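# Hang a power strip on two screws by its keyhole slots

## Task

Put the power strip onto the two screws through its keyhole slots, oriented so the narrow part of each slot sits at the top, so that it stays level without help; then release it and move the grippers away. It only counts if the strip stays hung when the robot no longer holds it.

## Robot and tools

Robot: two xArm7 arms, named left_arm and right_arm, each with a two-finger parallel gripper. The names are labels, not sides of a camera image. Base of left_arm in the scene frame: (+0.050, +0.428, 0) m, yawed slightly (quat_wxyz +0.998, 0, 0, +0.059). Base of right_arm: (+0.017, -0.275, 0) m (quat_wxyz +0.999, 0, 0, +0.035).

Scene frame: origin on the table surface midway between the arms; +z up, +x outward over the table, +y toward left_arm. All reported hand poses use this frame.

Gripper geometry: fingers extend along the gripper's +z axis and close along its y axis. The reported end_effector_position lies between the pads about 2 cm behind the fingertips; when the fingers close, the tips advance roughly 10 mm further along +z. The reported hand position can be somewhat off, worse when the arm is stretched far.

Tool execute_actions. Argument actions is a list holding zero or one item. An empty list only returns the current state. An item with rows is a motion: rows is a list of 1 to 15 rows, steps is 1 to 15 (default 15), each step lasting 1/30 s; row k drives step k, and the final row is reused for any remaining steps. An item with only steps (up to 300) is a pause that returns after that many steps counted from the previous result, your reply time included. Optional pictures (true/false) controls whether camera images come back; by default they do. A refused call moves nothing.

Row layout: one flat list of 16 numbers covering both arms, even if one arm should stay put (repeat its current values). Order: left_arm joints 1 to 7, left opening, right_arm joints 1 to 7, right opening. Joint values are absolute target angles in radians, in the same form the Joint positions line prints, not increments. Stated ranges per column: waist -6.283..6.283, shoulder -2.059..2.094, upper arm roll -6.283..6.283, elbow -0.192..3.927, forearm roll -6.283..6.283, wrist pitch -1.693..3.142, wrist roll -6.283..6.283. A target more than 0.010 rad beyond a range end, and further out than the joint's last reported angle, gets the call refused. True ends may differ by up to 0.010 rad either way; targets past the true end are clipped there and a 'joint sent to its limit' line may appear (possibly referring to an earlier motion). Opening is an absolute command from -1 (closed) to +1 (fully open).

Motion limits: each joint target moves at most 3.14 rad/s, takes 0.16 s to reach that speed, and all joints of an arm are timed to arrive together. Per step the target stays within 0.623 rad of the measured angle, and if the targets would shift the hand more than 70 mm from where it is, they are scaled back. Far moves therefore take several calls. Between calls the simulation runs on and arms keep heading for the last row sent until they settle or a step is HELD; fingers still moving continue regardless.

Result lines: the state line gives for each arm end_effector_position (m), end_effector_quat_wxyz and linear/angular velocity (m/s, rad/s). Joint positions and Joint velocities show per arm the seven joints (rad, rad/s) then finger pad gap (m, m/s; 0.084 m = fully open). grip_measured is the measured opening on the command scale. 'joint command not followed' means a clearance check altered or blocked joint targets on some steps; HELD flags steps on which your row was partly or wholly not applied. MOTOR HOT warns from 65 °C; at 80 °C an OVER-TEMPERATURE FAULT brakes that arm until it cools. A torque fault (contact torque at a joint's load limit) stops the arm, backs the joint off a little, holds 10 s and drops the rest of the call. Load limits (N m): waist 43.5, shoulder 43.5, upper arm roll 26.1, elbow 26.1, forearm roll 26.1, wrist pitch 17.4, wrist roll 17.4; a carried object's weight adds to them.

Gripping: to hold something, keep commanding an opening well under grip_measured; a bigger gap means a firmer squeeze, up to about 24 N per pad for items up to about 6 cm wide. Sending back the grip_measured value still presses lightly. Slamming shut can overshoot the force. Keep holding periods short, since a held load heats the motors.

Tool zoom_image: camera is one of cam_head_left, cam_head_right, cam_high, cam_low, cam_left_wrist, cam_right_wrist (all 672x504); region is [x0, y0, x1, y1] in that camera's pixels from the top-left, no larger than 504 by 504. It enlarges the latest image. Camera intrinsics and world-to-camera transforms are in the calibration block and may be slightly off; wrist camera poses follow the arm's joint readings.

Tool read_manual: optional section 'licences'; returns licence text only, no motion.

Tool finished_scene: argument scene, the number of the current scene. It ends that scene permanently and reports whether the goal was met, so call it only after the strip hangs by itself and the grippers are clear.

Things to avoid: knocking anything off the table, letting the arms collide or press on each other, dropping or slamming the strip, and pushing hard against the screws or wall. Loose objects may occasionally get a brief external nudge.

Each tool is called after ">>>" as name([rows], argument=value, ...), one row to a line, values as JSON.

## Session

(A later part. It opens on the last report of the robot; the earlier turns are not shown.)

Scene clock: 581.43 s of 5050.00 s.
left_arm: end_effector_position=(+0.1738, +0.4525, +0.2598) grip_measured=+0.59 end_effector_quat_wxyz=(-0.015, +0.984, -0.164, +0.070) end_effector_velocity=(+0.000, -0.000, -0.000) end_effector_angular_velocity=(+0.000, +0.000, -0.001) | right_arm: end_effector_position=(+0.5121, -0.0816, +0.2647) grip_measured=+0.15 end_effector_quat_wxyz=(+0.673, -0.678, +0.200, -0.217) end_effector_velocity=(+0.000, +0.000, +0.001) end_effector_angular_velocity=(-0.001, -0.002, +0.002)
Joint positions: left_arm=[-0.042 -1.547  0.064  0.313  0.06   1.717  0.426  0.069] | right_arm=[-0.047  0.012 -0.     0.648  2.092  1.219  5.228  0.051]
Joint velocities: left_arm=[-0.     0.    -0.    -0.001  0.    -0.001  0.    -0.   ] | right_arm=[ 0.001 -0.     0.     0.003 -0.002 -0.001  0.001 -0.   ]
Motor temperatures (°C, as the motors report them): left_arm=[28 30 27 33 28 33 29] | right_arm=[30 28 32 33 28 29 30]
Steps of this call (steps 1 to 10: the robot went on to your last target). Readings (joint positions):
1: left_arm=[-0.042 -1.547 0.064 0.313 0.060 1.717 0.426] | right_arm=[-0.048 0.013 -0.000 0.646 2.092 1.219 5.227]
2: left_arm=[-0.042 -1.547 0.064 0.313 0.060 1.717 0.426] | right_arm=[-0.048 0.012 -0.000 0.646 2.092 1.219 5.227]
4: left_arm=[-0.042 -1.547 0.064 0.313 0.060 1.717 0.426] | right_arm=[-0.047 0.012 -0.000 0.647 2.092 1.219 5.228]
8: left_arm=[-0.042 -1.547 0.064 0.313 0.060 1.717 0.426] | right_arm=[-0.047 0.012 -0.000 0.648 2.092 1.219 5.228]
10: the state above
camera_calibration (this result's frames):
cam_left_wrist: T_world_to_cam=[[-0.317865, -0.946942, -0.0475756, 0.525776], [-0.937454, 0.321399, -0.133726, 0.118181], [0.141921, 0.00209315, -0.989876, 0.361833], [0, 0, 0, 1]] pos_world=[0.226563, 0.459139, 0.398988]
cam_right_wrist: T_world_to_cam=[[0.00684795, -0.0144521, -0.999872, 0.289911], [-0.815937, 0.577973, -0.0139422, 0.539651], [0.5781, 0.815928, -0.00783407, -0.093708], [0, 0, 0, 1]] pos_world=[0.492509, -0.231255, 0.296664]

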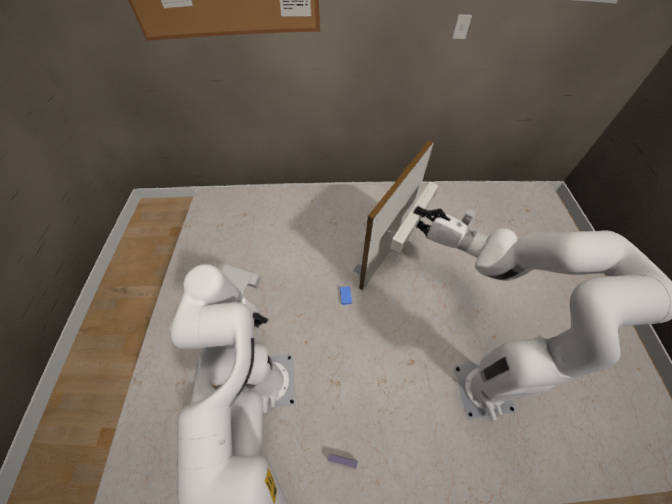

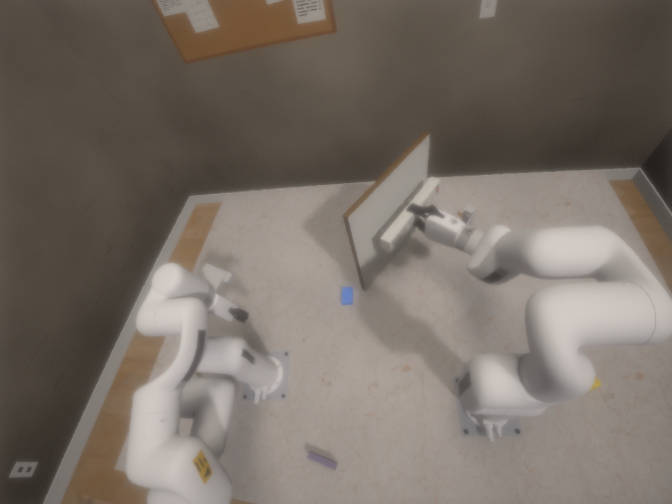

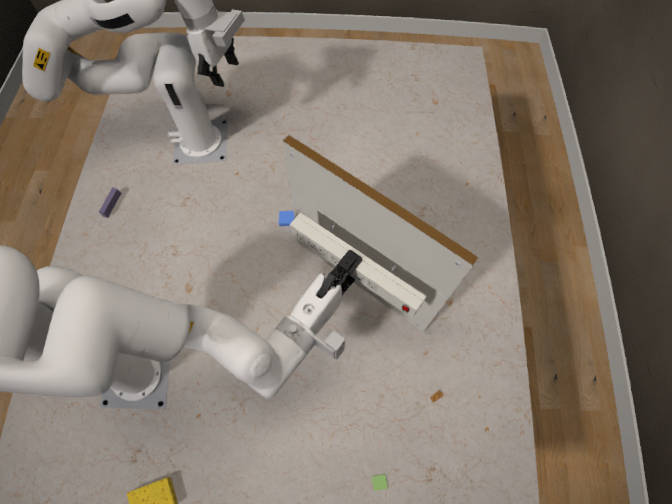

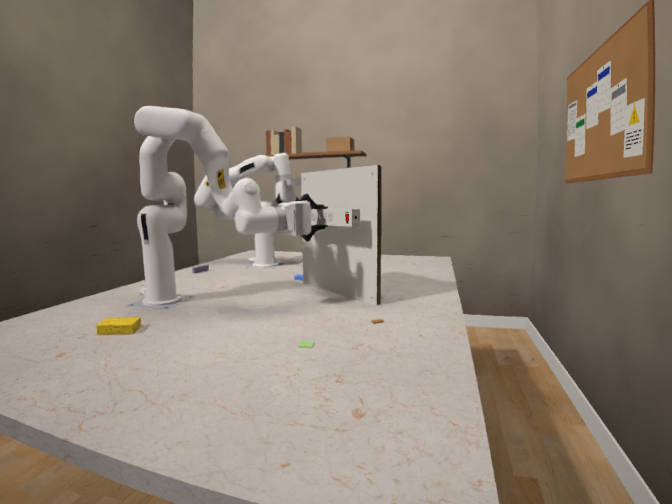

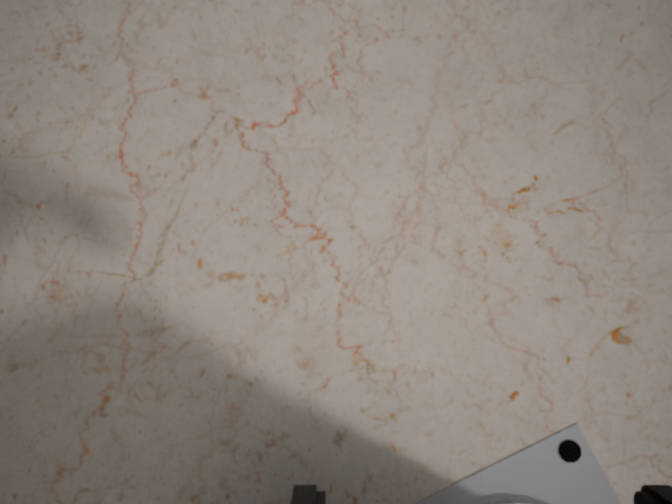

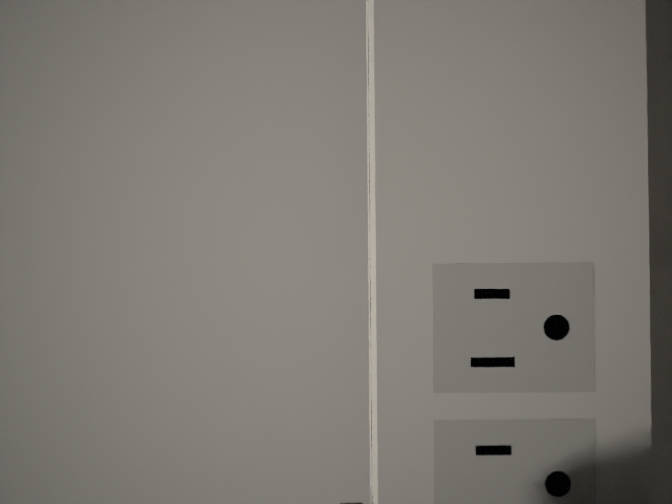

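>>> execute_actions([
  {"rows":[[-0.042,-1.547,0.064,0.313,0.06,1.717,0.426,0.6,-0.057,0.124,0,0.648,2.116,1.283,5.132,-1]],"steps":15},
], pictures=false)

>>> execute_actions([
  {"steps":8},
])

>>> zoom_image(camera="cam_high", region=[260,170,460,340])

>>> zoom_image(camera="cam_head_left", region=[340,150,460,270])

Scene clock: 601.27 s of 5050.00 s.
left_arm: end_effector_position=(+0.1738, +0.4525, +0.2598) grip_measured=+0.59 end_effector_quat_wxyz=(-0.015, +0.984, -0.164, +0.070) end_effector_velocity=(-0.000, -0.000, -0.000) end_effector_angular_velocity=(-0.001, +0.001, +0.000) | right_arm: end_effector_position=(+0.5121, -0.0808, +0.2267) grip_measured=+0.15 end_effector_quat_wxyz=(+0.675, -0.677, +0.200, -0.217) end_effector_velocity=(-0.002, +0.000, -0.008) end_effector_angular_velocity=(-0.002, +0.008, -0.000)
Joint positions: left_arm=[-0.042 -1.547  0.064  0.313  0.06   1.717  0.426  0.069] | right_arm=[-0.057  0.122 -0.     0.649  2.116  1.283  5.133  0.051]
Joint velocities: left_arm=[ 0.    -0.     0.    -0.001 -0.     0.001 -0.     0.   ] | right_arm=[-0.001  0.013  0.001 -0.006  0.002  0.004 -0.011  0.   ]
Motor temperatures (°C, as the motors report them): left_arm=[28 30 27 33 28 33 29] | right_arm=[30 28 32 33 28 29 30]
Steps of this call (steps 1 to 15: the robot went on to your last target; steps 16 to 90: nothing new was sent; then 16.33 s passed at rest; steps 91 to 105: all 15 steps of this action). Readings (joint positions):
91: left_arm=[-0.042 -1.547 0.064 0.313 0.060 1.717 0.426] | right_arm=[-0.047 0.012 -0.000 0.648 2.092 1.219 5.228]
92: left_arm=[-0.042 -1.547 0.064 0.313 0.060 1.717 0.426] | right_arm=[-0.047 0.015 -0.000 0.648 2.093 1.222 5.224]
94: left_arm=[-0.042 -1.547 0.064 0.313 0.060 1.717 0.426] | right_arm=[-0.051 0.048 0.000 0.652 2.101 1.244 5.192]
98: left_arm=[-0.042 -1.547 0.064 0.313 0.060 1.717 0.426] | right_arm=[-0.056 0.114 -0.000 0.643 2.112 1.272 5.145]
105: the state above

Scene clock: 601.53 s of 5050.00 s.
left_arm: end_effector_position=(+0.1738, +0.4525, +0.2598) grip_measured=+0.59 end_effector_quat_wxyz=(-0.015, +0.984, -0.164, +0.070) end_effector_velocity=(+0.000, +0.000, +0.000) end_effector_angular_velocity=(+0.001, -0.001, +0.000) | right_arm: end_effector_position=(+0.5118, -0.0808, +0.2258) grip_measured=+0.15 end_effector_quat_wxyz=(+0.674, -0.677, +0.200, -0.216) end_effector_velocity=(-0.000, +0.001, -0.001) end_effector_angular_velocity=(+0.000, +0.001, +0.002)
Joint positions: left_arm=[-0.042 -1.547  0.064  0.313  0.06   1.717  0.426  0.069] | right_arm=[-0.057  0.124 -0.     0.648  2.116  1.283  5.132  0.051]
Joint velocities: left_arm=[-0.    -0.    -0.001  0.001  0.    -0.001 -0.    -0.   ] | right_arm=[ 0.     0.002  0.001 -0.     0.     0.001 -0.001 -0.   ]
Motor temperatures (°C, as the motors report them): left_arm=[28 30 27 33 28 33 29] | right_arm=[30 28 32 33 28 29 30]
Steps of this call (steps 1 to 8: the robot went on to your last target). Readings (joint positions):
1: left_arm=[-0.042 -1.547 0.064 0.313 0.060 1.717 0.426] | right_arm=[-0.057 0.122 -0.000 0.649 2.116 1.283 5.133]
2: left_arm=[-0.042 -1.547 0.064 0.313 0.060 1.717 0.426] | right_arm=[-0.057 0.123 -0.000 0.648 2.116 1.283 5.133]
4: left_arm=[-0.042 -1.547 0.064 0.313 0.060 1.717 0.426] | right_arm=[-0.057 0.123 0.000 0.648 2.116 1.283 5.132]
8: the state above
camera_calibration (this result's frames):
cam_left_wrist: T_world_to_cam=[[-0.317865, -0.946942, -0.0475757, 0.525776], [-0.937454, 0.321399, -0.133726, 0.118181], [0.141921, 0.00209324, -0.989876, 0.361833], [0, 0, 0, 1]] pos_world=[0.226563, 0.459139, 0.398988]
cam_right_wrist: T_world_to_cam=[[0.00640299, -0.0104966, -0.999924, 0.251575], [-0.816031, 0.577898, -0.0112919, 0.537891], [0.577973, 0.816041, -0.00486527, -0.0951255], [0, 0, 0, 1]] pos_world=[0.492305, -0.230579, 0.257167]

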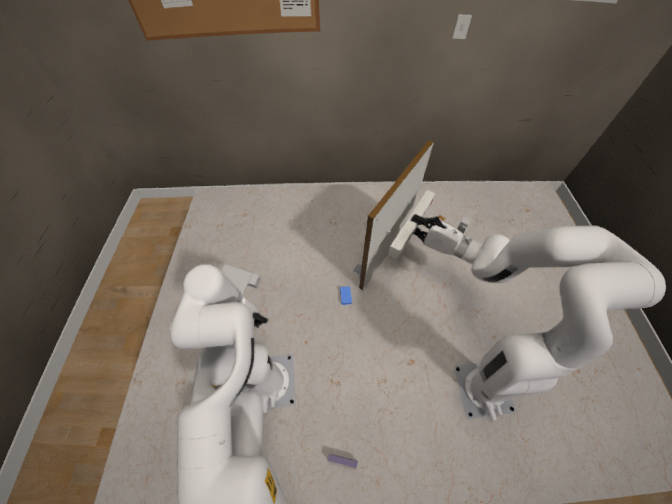

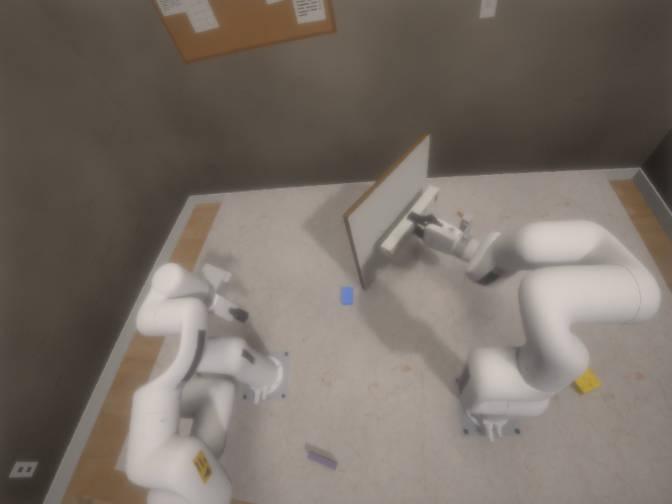

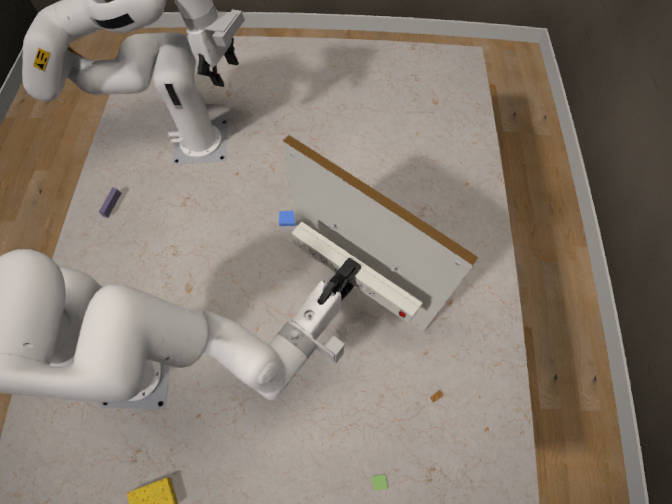

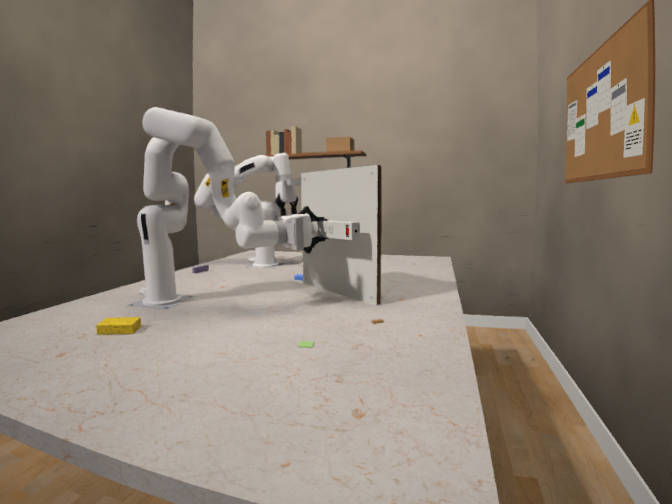

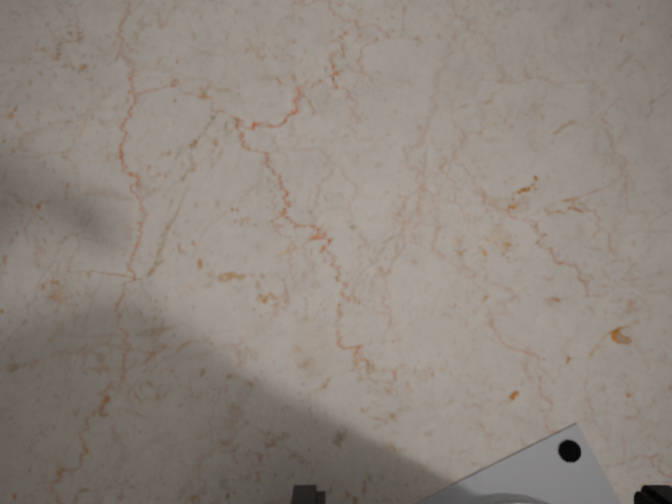

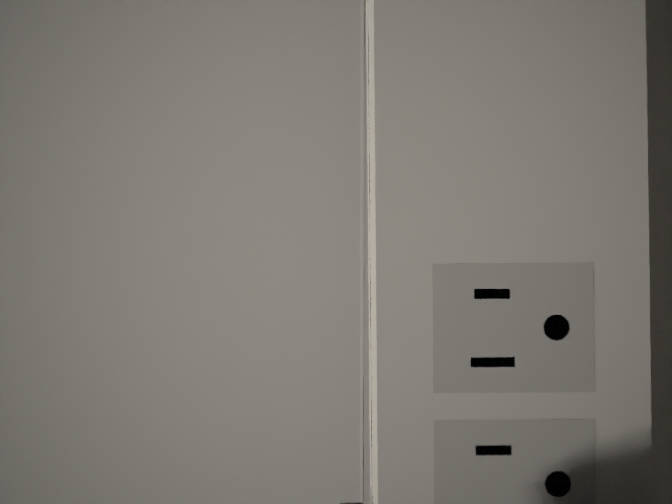

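Region (260, 170, 460, 340) of cam_high's 672x504 image, scaled by 2.520, with more detail than that image has; it fills the top 428 rows of this view, and the rest is white.

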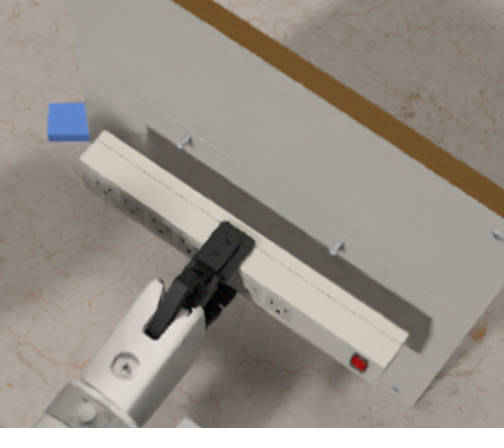

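Region (340, 150, 460, 270) of cam_head_left's 672x504 image, scaled by 4.200, with more detail than that image has.

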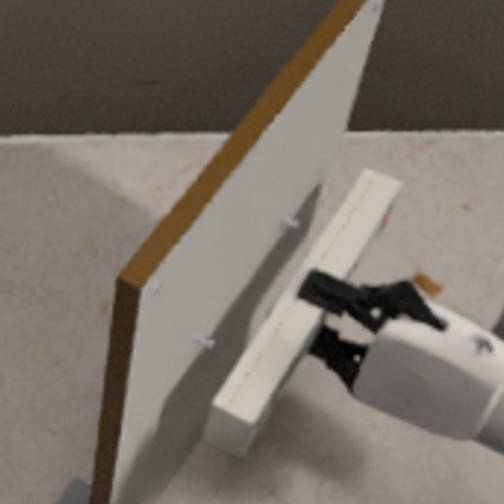

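>>> execute_actions([
  {"rows":[[-0.042,-1.547,0.064,0.313,0.06,1.717,0.426,0.6,-0.073,0.193,0,0.631,2.14,1.312,5.084,-1]],"steps":15},
], pictures=false)

>>> execute_actions([
  {"steps":8},
])

Scene clock: 608.00 s of 5050.00 s.
left_arm: end_effector_position=(+0.1738, +0.4525, +0.2598) grip_measured=+0.59 end_effector_quat_wxyz=(-0.015, +0.984, -0.164, +0.070) end_effector_velocity=(+0.000, +0.000, -0.000) end_effector_angular_velocity=(-0.001, -0.001, +0.000) | right_arm: end_effector_position=(+0.5083, -0.0879, +0.1943) grip_measured=+0.15 end_effector_quat_wxyz=(+0.670, -0.676, +0.219, -0.214) end_effector_velocity=(-0.002, -0.001, -0.006) end_effector_angular_velocity=(-0.001, +0.010, -0.003)
Joint positions: left_arm=[-0.042 -1.547  0.064  0.313  0.06   1.717  0.426  0.069] | right_arm=[-0.073  0.192  0.     0.632  2.14   1.312  5.084  0.051]
Joint velocities: left_arm=[ 0.    -0.     0.002 -0.     0.    -0.001 -0.    -0.   ] | right_arm=[-0.002  0.008  0.    -0.006  0.002  0.001 -0.005  0.   ]
Motor temperatures (°C, as the motors report them): left_arm=[28 30 27 33 28 33 29] | right_arm=[30 28 32 33 28 29 30]
Steps of this call (steps 1 to 15: the robot went on to your last target; steps 16 to 90: nothing new was sent; then 2.97 s passed at rest; steps 91 to 105: all 15 steps of this action). Readings (joint positions):
91: left_arm=[-0.042 -1.547 0.064 0.313 0.060 1.717 0.426] | right_arm=[-0.057 0.124 0.000 0.648 2.116 1.283 5.132]
92: left_arm=[-0.042 -1.547 0.064 0.313 0.060 1.717 0.426] | right_arm=[-0.058 0.127 0.000 0.648 2.118 1.285 5.129]
94: left_arm=[-0.042 -1.547 0.064 0.313 0.060 1.717 0.426] | right_arm=[-0.064 0.153 0.001 0.644 2.128 1.298 5.109]
98: left_arm=[-0.042 -1.547 0.064 0.313 0.060 1.717 0.426] | right_arm=[-0.072 0.189 -0.001 0.629 2.137 1.307 5.089]
105: the state above

Scene clock: 608.27 s of 5050.00 s.
left_arm: end_effector_position=(+0.1738, +0.4525, +0.2598) grip_measured=+0.59 end_effector_quat_wxyz=(-0.015, +0.984, -0.164, +0.070) end_effector_velocity=(-0.000, -0.000, -0.000) end_effector_angular_velocity=(+0.000, +0.001, +0.000) | right_arm: end_effector_position=(+0.5081, -0.0880, +0.1936) grip_measured=+0.15 end_effector_quat_wxyz=(+0.670, -0.676, +0.220, -0.214) end_effector_velocity=(-0.000, -0.000, -0.001) end_effector_angular_velocity=(+0.001, +0.001, -0.001)
Joint positions: left_arm=[-0.042 -1.547  0.064  0.313  0.06   1.717  0.426  0.069] | right_arm=[-0.073  0.193  0.     0.631  2.14   1.312  5.084  0.051]
Joint velocities: left_arm=[ 0.    -0.    -0.001 -0.    -0.     0.001 -0.     0.   ] | right_arm=[-0.001  0.001 -0.    -0.001  0.001  0.    -0.    -0.   ]
Motor temperatures (°C, as the motors report them): left_arm=[28 30 27 33 28 33 29] | right_arm=[30 28 32 33 28 29 30]
Steps of this call (steps 1 to 8: the robot went on to your last target). Readings (joint positions):
1: left_arm=[-0.042 -1.547 0.064 0.313 0.060 1.717 0.426] | right_arm=[-0.073 0.192 0.000 0.631 2.140 1.312 5.084]
2: left_arm=[-0.042 -1.547 0.064 0.313 0.060 1.717 0.426] | right_arm=[-0.073 0.192 0.000 0.631 2.140 1.312 5.084]
4: left_arm=[-0.042 -1.547 0.064 0.313 0.060 1.717 0.426] | right_arm=[-0.073 0.193 0.000 0.631 2.140 1.312 5.084]
8: the state above
camera_calibration (this result's frames):
cam_left_wrist: T_world_to_cam=[[-0.317865, -0.946942, -0.0475757, 0.525776], [-0.937454, 0.321399, -0.133726, 0.118181], [0.141922, 0.00209319, -0.989876, 0.361833], [0, 0, 0, 1]] pos_world=[0.226564, 0.459139, 0.398988]
cam_right_wrist: T_world_to_cam=[[-0.0253325, -0.00512762, -0.999666, 0.23595], [-0.800841, 0.598629, 0.0172235, 0.527246], [0.598341, 0.80101, -0.0192712, -0.0960892], [0, 0, 0, 1]] pos_world=[0.485711, -0.237446, 0.224938]

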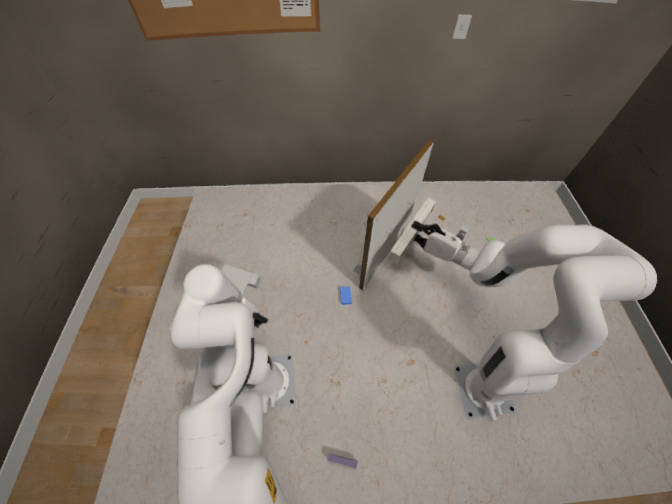

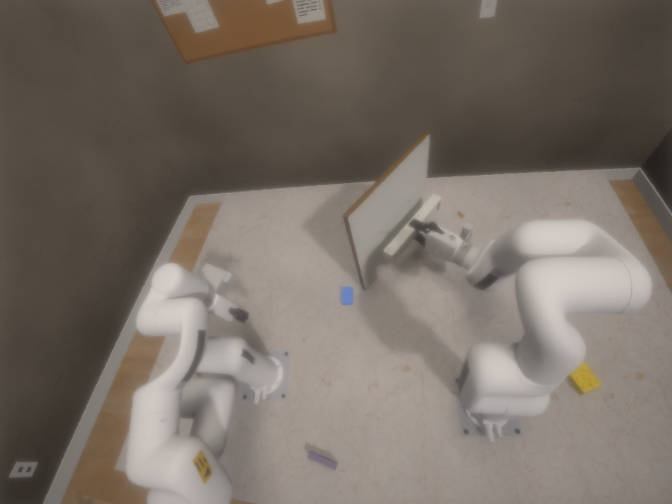

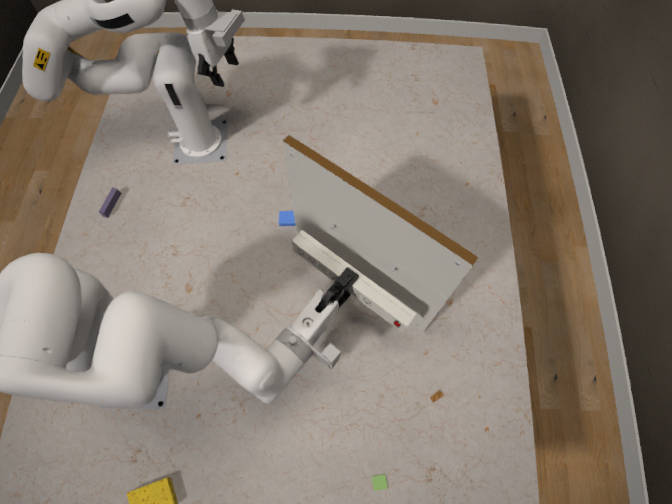

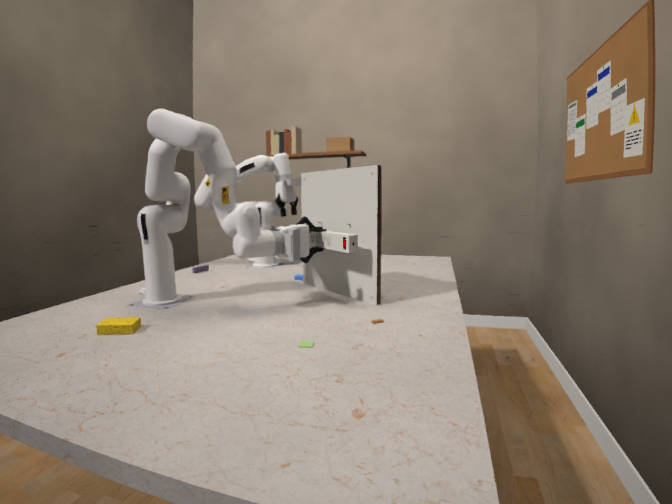

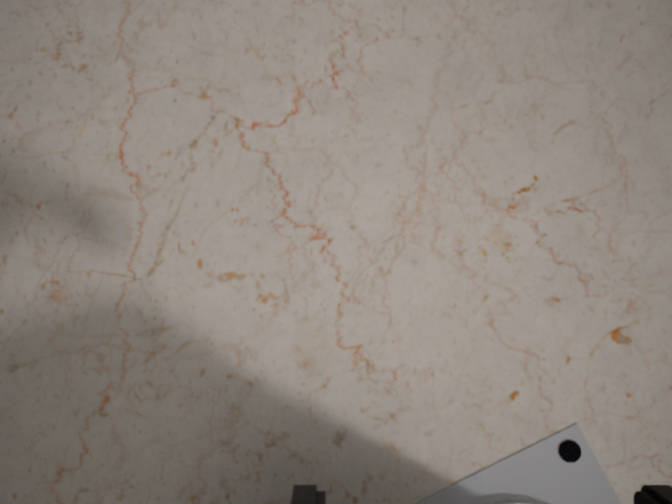

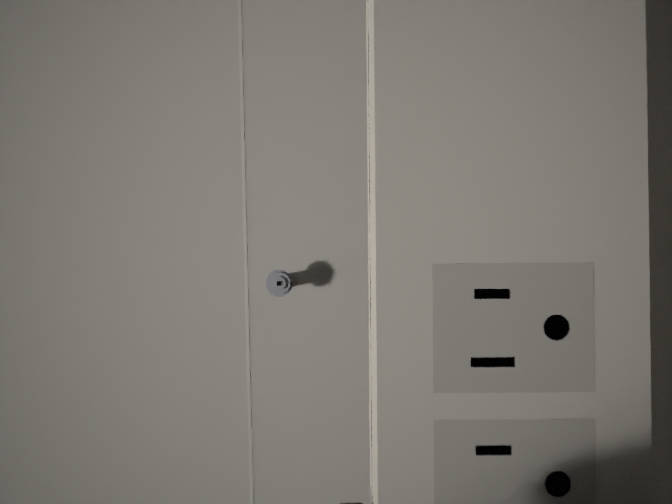

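>>> execute_actions([
  {"rows":[[-0.042,-1.547,0.064,0.313,0.06,1.717,0.426,0.6,-0.056,0.075,0,0.654,2.101,1.254,5.178,-1]],"steps":15},
], pictures=false)

>>> execute_actions([
  {"rows":[[-0.042,-1.547,0.064,0.313,0.06,1.717,0.426,0.6,-0.010,0.111,0,0.70,2.141,1.225,5.178,-1]],"steps":15},
], pictures=false)

>>> execute_actions([
  {"steps":8},
])

>>> zoom_image(camera="cam_head_left", region=[340,150,460,270])

Scene clock: 621.30 s of 5050.00 s.
left_arm: end_effector_position=(+0.1738, +0.4525, +0.2598) grip_measured=+0.59 end_effector_quat_wxyz=(-0.015, +0.984, -0.164, +0.070) end_effector_velocity=(+0.000, +0.000, +0.000) end_effector_angular_velocity=(-0.000, -0.001, +0.001) | right_arm: end_effector_position=(+0.5137, -0.0824, +0.2430) grip_measured=+0.15 end_effector_quat_wxyz=(+0.673, -0.678, +0.200, -0.216) end_effector_velocity=(+0.004, -0.000, +0.011) end_effector_angular_velocity=(+0.001, -0.015, -0.001)
Joint positions: left_arm=[-0.042 -1.547  0.064  0.313  0.06   1.717  0.426  0.069] | right_arm=[-0.056  0.077 -0.     0.653  2.101  1.254  5.177  0.051]
Joint velocities: left_arm=[ 0.001  0.    -0.     0.    -0.    -0.001 -0.    -0.   ] | right_arm=[ 0.001 -0.015 -0.001  0.012 -0.002 -0.005  0.011 -0.   ]
Motor temperatures (°C, as the motors report them): left_arm=[28 30 27 33 28 33 29] | right_arm=[30 29 32 33 28 29 30]
Steps of this call (steps 1 to 15: the robot went on to your last target; steps 16 to 90: nothing new was sent; then 9.53 s passed at rest; steps 91 to 105: all 15 steps of this action). Readings (joint positions):
91: left_arm=[-0.042 -1.547 0.064 0.313 0.060 1.717 0.426] | right_arm=[-0.073 0.193 -0.000 0.631 2.140 1.312 5.084]
92: left_arm=[-0.042 -1.547 0.064 0.313 0.060 1.717 0.426] | right_arm=[-0.072 0.190 -0.000 0.631 2.139 1.309 5.088]
94: left_arm=[-0.042 -1.547 0.064 0.313 0.060 1.717 0.426] | right_arm=[-0.067 0.157 -0.001 0.634 2.126 1.289 5.118]
98: left_arm=[-0.042 -1.547 0.064 0.313 0.060 1.717 0.426] | right_arm=[-0.058 0.086 0.001 0.657 2.107 1.265 5.165]
105: the state above

Scene clock: 621.80 s of 5050.00 s.
left_arm: end_effector_position=(+0.1738, +0.4525, +0.2598) grip_measured=+0.59 end_effector_quat_wxyz=(-0.015, +0.984, -0.164, +0.070) end_effector_velocity=(+0.000, +0.000, -0.000) end_effector_angular_velocity=(+0.001, +0.000, +0.001) | right_arm: end_effector_position=(+0.5262, -0.0670, +0.2435) grip_measured=+0.15 end_effector_quat_wxyz=(+0.674, -0.678, +0.201, -0.215) end_effector_velocity=(-0.000, +0.004, +0.001) end_effector_angular_velocity=(+0.001, -0.001, +0.006)
Joint positions: left_arm=[-0.042 -1.547  0.064  0.313  0.06   1.717  0.426  0.069] | right_arm=[-0.011  0.111 -0.     0.699  2.141  1.225  5.178  0.051]
Joint velocities: left_arm=[-0.    -0.    -0.001 -0.001  0.    -0.001 -0.001 -0.   ] | right_arm=[ 0.005  0.001  0.004  0.003  0.003 -0.001 -0.    -0.   ]
Motor temperatures (°C, as the motors report them): left_arm=[28 30 27 33 28 33 29] | right_arm=[30 29 32 33 28 29 30]
Steps of this call (steps 1 to 15: all 15 steps of this action). Readings (joint positions):
1: left_arm=[-0.042 -1.547 0.064 0.313 0.060 1.717 0.426] | right_arm=[-0.056 0.077 -0.000 0.653 2.101 1.254 5.177]
2: left_arm=[-0.042 -1.547 0.064 0.313 0.060 1.717 0.426] | right_arm=[-0.052 0.079 -0.001 0.657 2.105 1.251 5.177]
4: left_arm=[-0.042 -1.547 0.064 0.313 0.060 1.717 0.426] | right_arm=[-0.032 0.095 -0.002 0.678 2.123 1.238 5.178]
8: left_arm=[-0.042 -1.547 0.064 0.313 0.060 1.717 0.426] | right_arm=[-0.013 0.108 0.002 0.696 2.137 1.228 5.178]
15: the state above

Scene clock: 622.07 s of 5050.00 s.
left_arm: end_effector_position=(+0.1738, +0.4525, +0.2598) grip_measured=+0.59 end_effector_quat_wxyz=(-0.015, +0.984, -0.164, +0.070) end_effector_velocity=(+0.000, +0.000, -0.000) end_effector_angular_velocity=(+0.000, -0.001, -0.000) | right_arm: end_effector_position=(+0.5262, -0.0666, +0.2435) grip_measured=+0.15 end_effector_quat_wxyz=(+0.674, -0.678, +0.201, -0.215) end_effector_velocity=(-0.000, +0.000, -0.001) end_effector_angular_velocity=(-0.001, +0.002, -0.001)
Joint positions: left_arm=[-0.042 -1.547  0.064  0.313  0.06   1.717  0.426  0.069] | right_arm=[-0.01   0.111 -0.     0.7    2.141  1.225  5.178  0.051]
Joint velocities: left_arm=[-0.     0.     0.    -0.001  0.    -0.001 -0.     0.   ] | right_arm=[ 0.001  0.     0.    -0.     0.001 -0.002  0.    -0.   ]
Motor temperatures (°C, as the motors report them): left_arm=[28 30 27 33 28 33 29] | right_arm=[30 29 32 33 28 29 30]
Steps of this call (steps 1 to 8: the robot went on to your last target). Readings (joint positions):
1: left_arm=[-0.042 -1.547 0.064 0.313 0.060 1.717 0.426] | right_arm=[-0.010 0.111 -0.000 0.700 2.141 1.225 5.178]
2: left_arm=[-0.042 -1.547 0.064 0.313 0.060 1.717 0.426] | right_arm=[-0.010 0.111 -0.000 0.700 2.141 1.225 5.178]
4: left_arm=[-0.042 -1.547 0.064 0.313 0.060 1.717 0.426] | right_arm=[-0.010 0.111 -0.000 0.700 2.141 1.225 5.178]
8: the state above
camera_calibration (this result's frames):
cam_left_wrist: T_world_to_cam=[[-0.317865, -0.946942, -0.0475757, 0.525776], [-0.937454, 0.321399, -0.133726, 0.118181], [0.141921, 0.00209316, -0.989876, 0.361833], [0, 0, 0, 1]] pos_world=[0.226564, 0.459139, 0.398988]
cam_right_wrist: T_world_to_cam=[[0.0032908, -0.0120067, -0.999923, 0.270945], [-0.815906, 0.578105, -0.00962688, 0.541181], [0.578176, 0.815874, -0.00789394, -0.114248], [0, 0, 0, 1]] pos_world=[0.506716, -0.216394, 0.275232]

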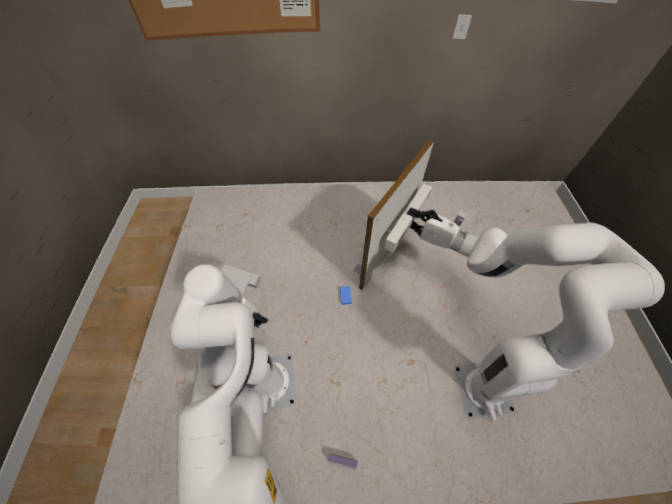

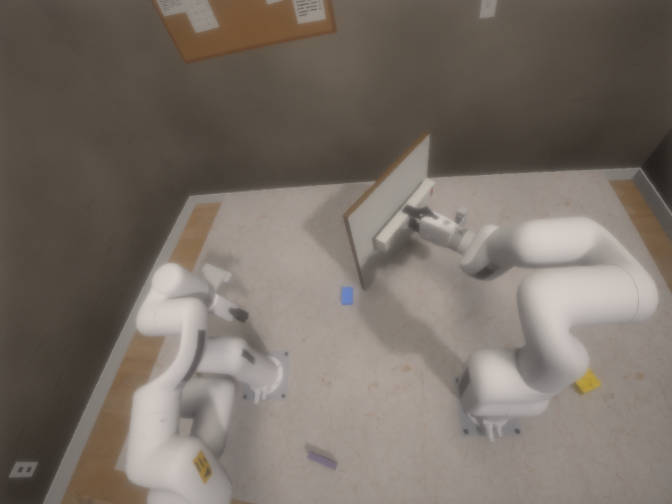

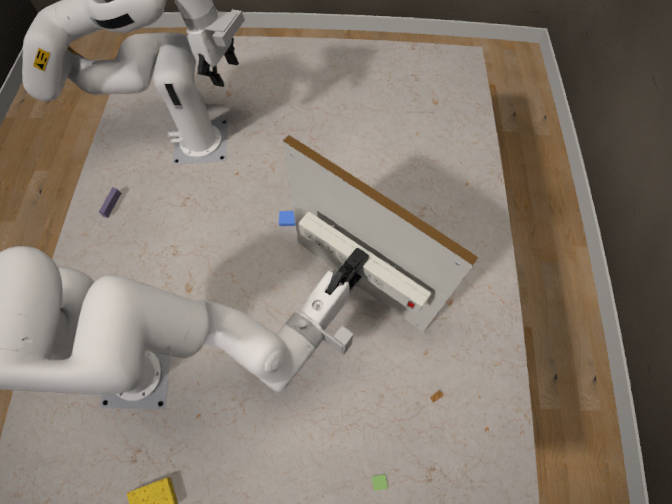

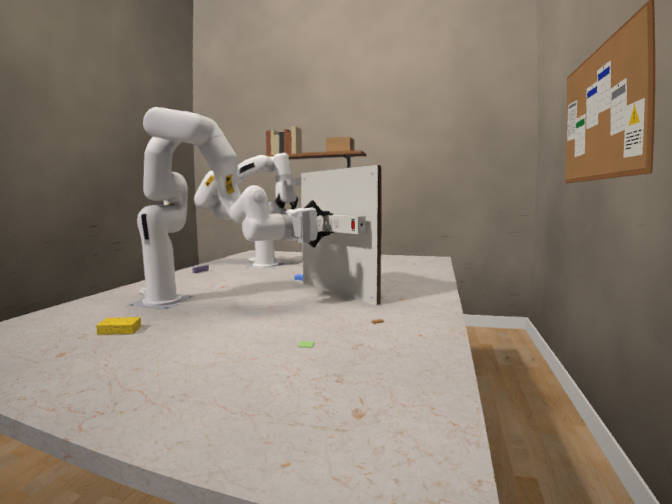

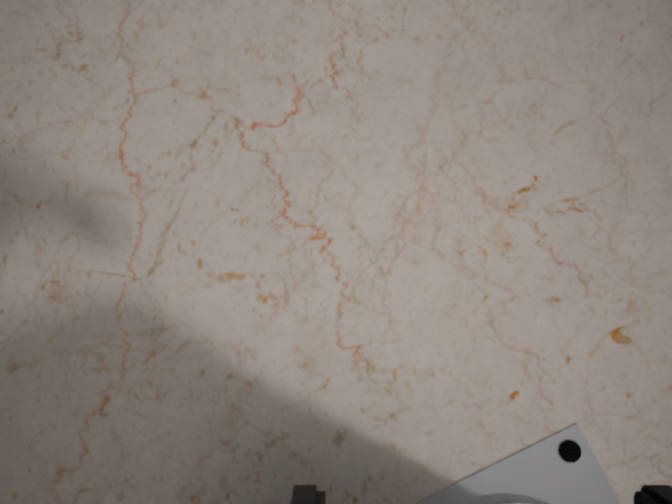

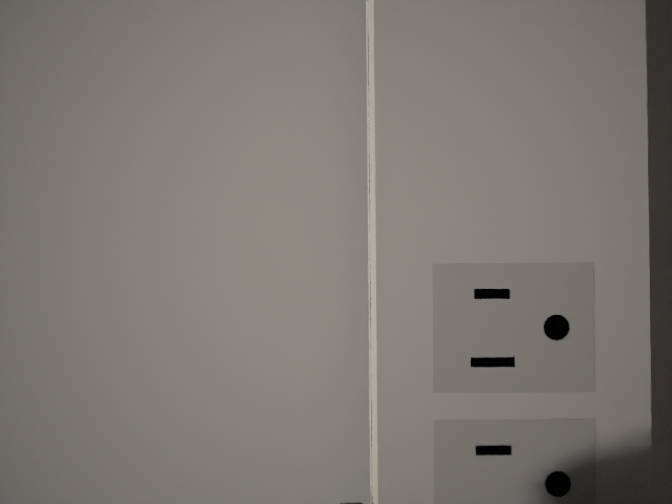

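Region (340, 150, 460, 270) of cam_head_left's 672x504 image, scaled by 4.200, with more detail than that image has.

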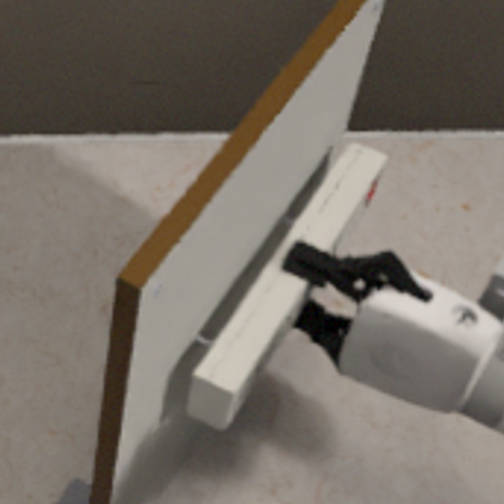

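>>> execute_actions([
  {"rows":[[-0.042,-1.547,0.064,0.313,0.06,1.717,0.426,0.6,0.002,0.097,0,0.682,2.154,1.222,5.178,-1]],"steps":12},
], pictures=false)

>>> execute_actions([
  {"rows":[[-0.042,-1.547,0.064,0.313,0.06,1.717,0.426,0.6,0.018,0.11,0,0.698,2.168,1.212,5.178,-1],[-0.042,-1.547,0.064,0.313,0.06,1.717,0.426,0.6,0.018,0.11,0,0.698,2.168,1.212,5.178,-1],[-0.042,-1.547,0.064,0.313,0.06,1.717,0.426,0.6,0.018,0.11,0,0.698,2.168,1.212,5.178,-1],[-0.042,-1.547,0.064,0.313,0.06,1.717,0.426,0.6,0.018,0.11,0,0.698,2.168,1.212,5.178,-1],[-0.042,-1.547,0.064,0.313,0.06,1.717,0.426,0.6,0.018,0.11,0,0.698,2.168,1.212,5.178,-1],[-0.042,-1.547,0.064,0.313,0.06,1.717,0.426,0.6,0.036,0.124,0,0.717,2.184,1.2,5.178,-1]],"steps":15},
])

>>> zoom_image(camera="cam_head_left", region=[340,150,460,270])

Scene clock: 632.20 s of 5050.00 s.
left_arm: end_effector_position=(+0.1738, +0.4525, +0.2598) grip_measured=+0.59 end_effector_quat_wxyz=(-0.015, +0.984, -0.164, +0.070) end_effector_velocity=(-0.000, -0.000, +0.000) end_effector_angular_velocity=(+0.001, +0.000, -0.002) | right_arm: end_effector_position=(+0.5208, -0.0628, +0.2436) grip_measured=+0.15 end_effector_quat_wxyz=(+0.675, -0.677, +0.204, -0.213) end_effector_velocity=(-0.001, +0.001, -0.000) end_effector_angular_velocity=(+0.002, +0.001, +0.001)
Joint positions: left_arm=[-0.042 -1.547  0.064  0.313  0.06   1.717  0.426  0.069] | right_arm=[ 0.002  0.097 -0.     0.682  2.154  1.222  5.178  0.051]
Joint velocities: left_arm=[-0.001  0.    -0.002  0.001 -0.     0.001  0.001  0.   ] | right_arm=[ 0.003 -0.002  0.    -0.003  0.002  0.     0.     0.   ]
Motor temperatures (°C, as the motors report them): left_arm=[28 30 27 33 28 33 29] | right_arm=[30 29 32 33 28 29 30]
Steps of this call (steps 1 to 15: the robot went on to your last target; steps 16 to 90: nothing new was sent; then 6.73 s passed at rest; steps 91 to 102: all 12 steps of this action). Readings (joint positions):
91: left_arm=[-0.042 -1.547 0.064 0.313 0.060 1.717 0.426] | right_arm=[-0.010 0.111 -0.000 0.700 2.141 1.225 5.178]
92: left_arm=[-0.042 -1.547 0.064 0.313 0.060 1.717 0.426] | right_arm=[-0.008 0.109 -0.001 0.697 2.144 1.224 5.178]
94: left_arm=[-0.042 -1.547 0.064 0.313 0.060 1.717 0.426] | right_arm=[-0.003 0.102 -0.000 0.689 2.149 1.223 5.178]
98: left_arm=[-0.042 -1.547 0.064 0.313 0.060 1.717 0.426] | right_arm=[0.001 0.098 0.001 0.683 2.153 1.222 5.178]
102: the state above

Scene clock: 632.70 s of 5050.00 s.
left_arm: end_effector_position=(+0.1738, +0.4525, +0.2598) grip_measured=+0.59 end_effector_quat_wxyz=(-0.015, +0.984, -0.164, +0.070) end_effector_velocity=(-0.000, -0.000, +0.000) end_effector_angular_velocity=(-0.002, -0.001, -0.000) | right_arm: end_effector_position=(+0.5296, -0.0526, +0.2428) grip_measured=+0.15 end_effector_quat_wxyz=(+0.674, -0.676, +0.207, -0.213) end_effector_velocity=(+0.003, +0.005, +0.000) end_effector_angular_velocity=(-0.003, +0.000, +0.002)
Joint positions: left_arm=[-0.042 -1.547  0.064  0.313  0.06   1.717  0.426  0.069] | right_arm=[ 0.034  0.123 -0.002  0.716  2.184  1.2    5.178  0.051]
Joint velocities: left_arm=[ 0.     0.     0.001  0.001 -0.001  0.     0.     0.   ] | right_arm=[ 0.01   0.01   0.005  0.016  0.009 -0.012 -0.     0.   ]
Motor temperatures (°C, as the motors report them): left_arm=[28 30 27 33 28 33 29] | right_arm=[30 29 32 33 28 29 30]
Steps of this call (steps 1 to 15: all 15 steps of this action). Readings (joint positions):
1: left_arm=[-0.042 -1.547 0.064 0.313 0.060 1.717 0.426] | right_arm=[0.002 0.097 -0.000 0.682 2.154 1.222 5.178]
2: left_arm=[-0.042 -1.547 0.064 0.313 0.060 1.717 0.426] | right_arm=[0.004 0.099 -0.001 0.685 2.157 1.220 5.178]
4: left_arm=[-0.042 -1.547 0.064 0.313 0.060 1.717 0.426] | right_arm=[0.012 0.105 -0.000 0.692 2.163 1.216 5.178]
8: left_arm=[-0.042 -1.547 0.064 0.313 0.060 1.717 0.426] | right_arm=[0.023 0.114 -0.003 0.703 2.173 1.209 5.178]
15: the state above
camera_calibration (this result's frames):
cam_left_wrist: T_world_to_cam=[[-0.317865, -0.946942, -0.0475756, 0.525776], [-0.937454, 0.321399, -0.133726, 0.118181], [0.141921, 0.00209315, -0.989876, 0.361833], [0, 0, 0, 1]] pos_world=[0.226564, 0.459139, 0.398988]
cam_right_wrist: T_world_to_cam=[[-0.0071065, -0.00632448, -0.999955, 0.2762], [-0.812963, 0.582312, 0.00209459, 0.531676], [0.582272, 0.812941, -0.00927976, -0.129652], [0, 0, 0, 1]] pos_world=[0.509688, -0.202455, 0.273871]

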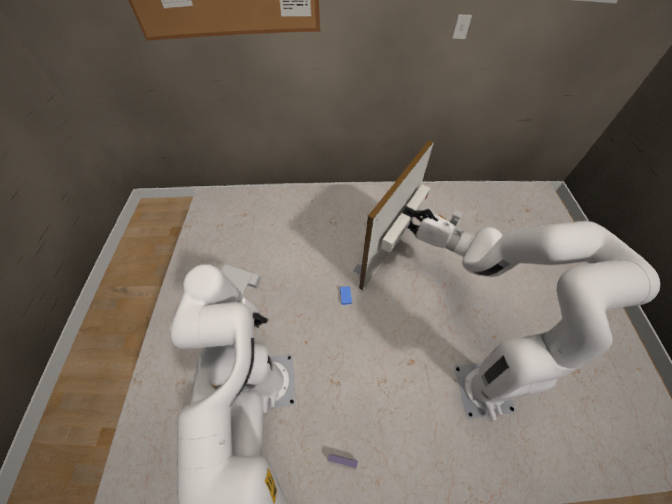

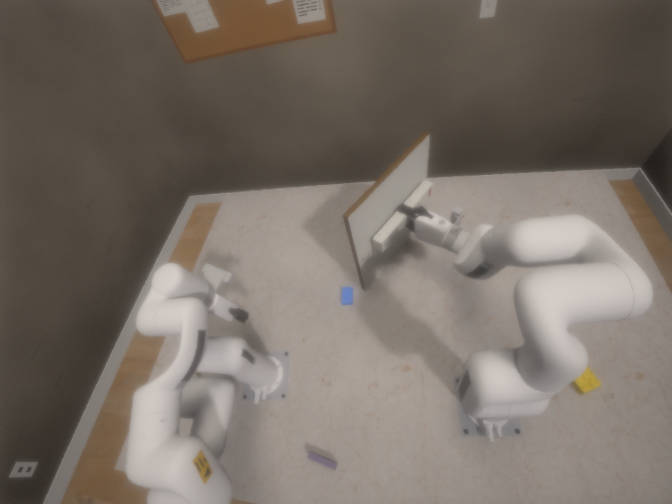

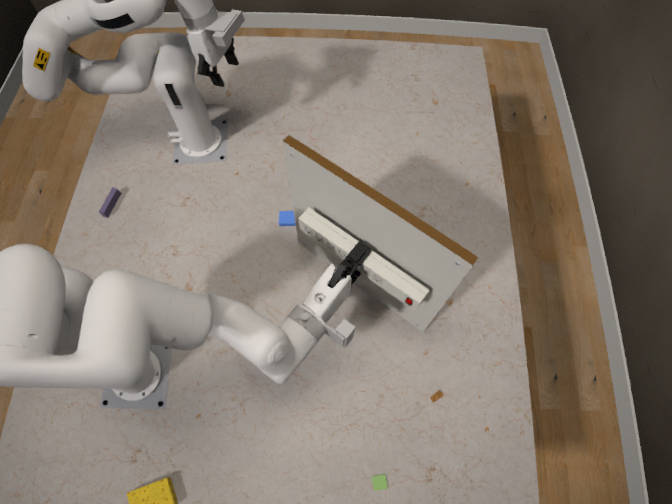

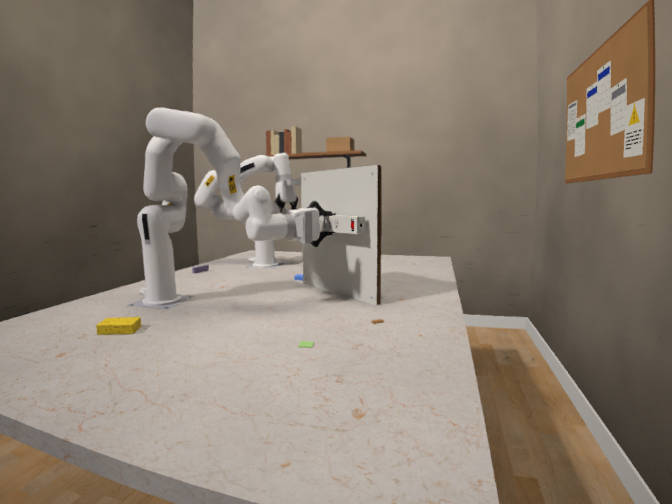

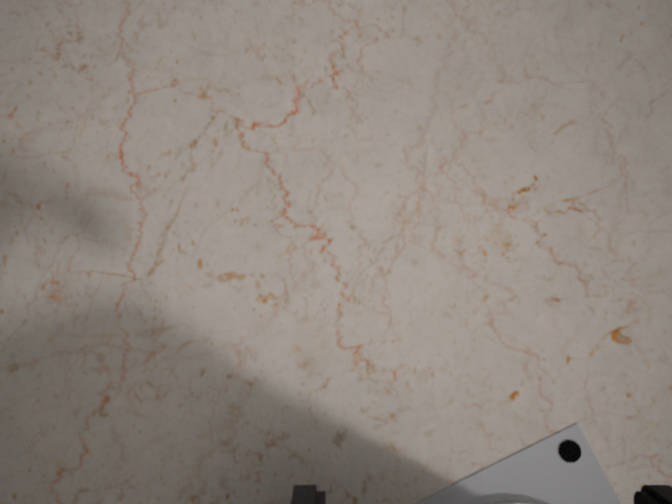

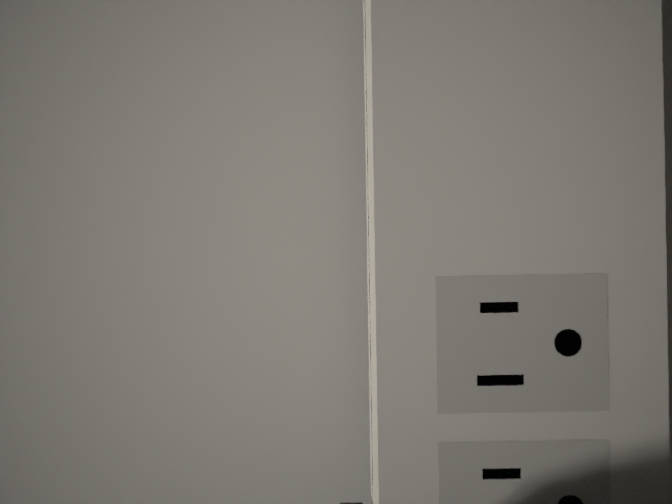

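Region (340, 150, 460, 270) of cam_head_left's 672x504 image, scaled by 4.200, with more detail than that image has.

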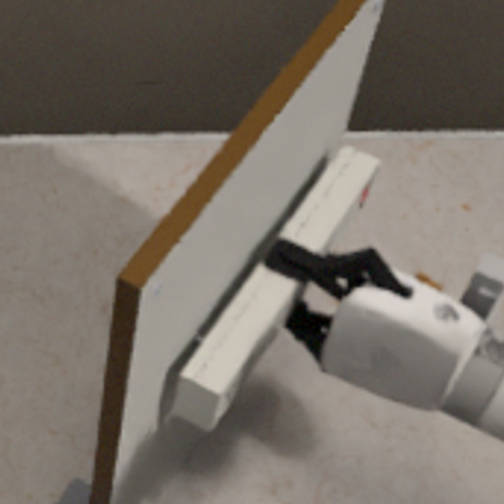

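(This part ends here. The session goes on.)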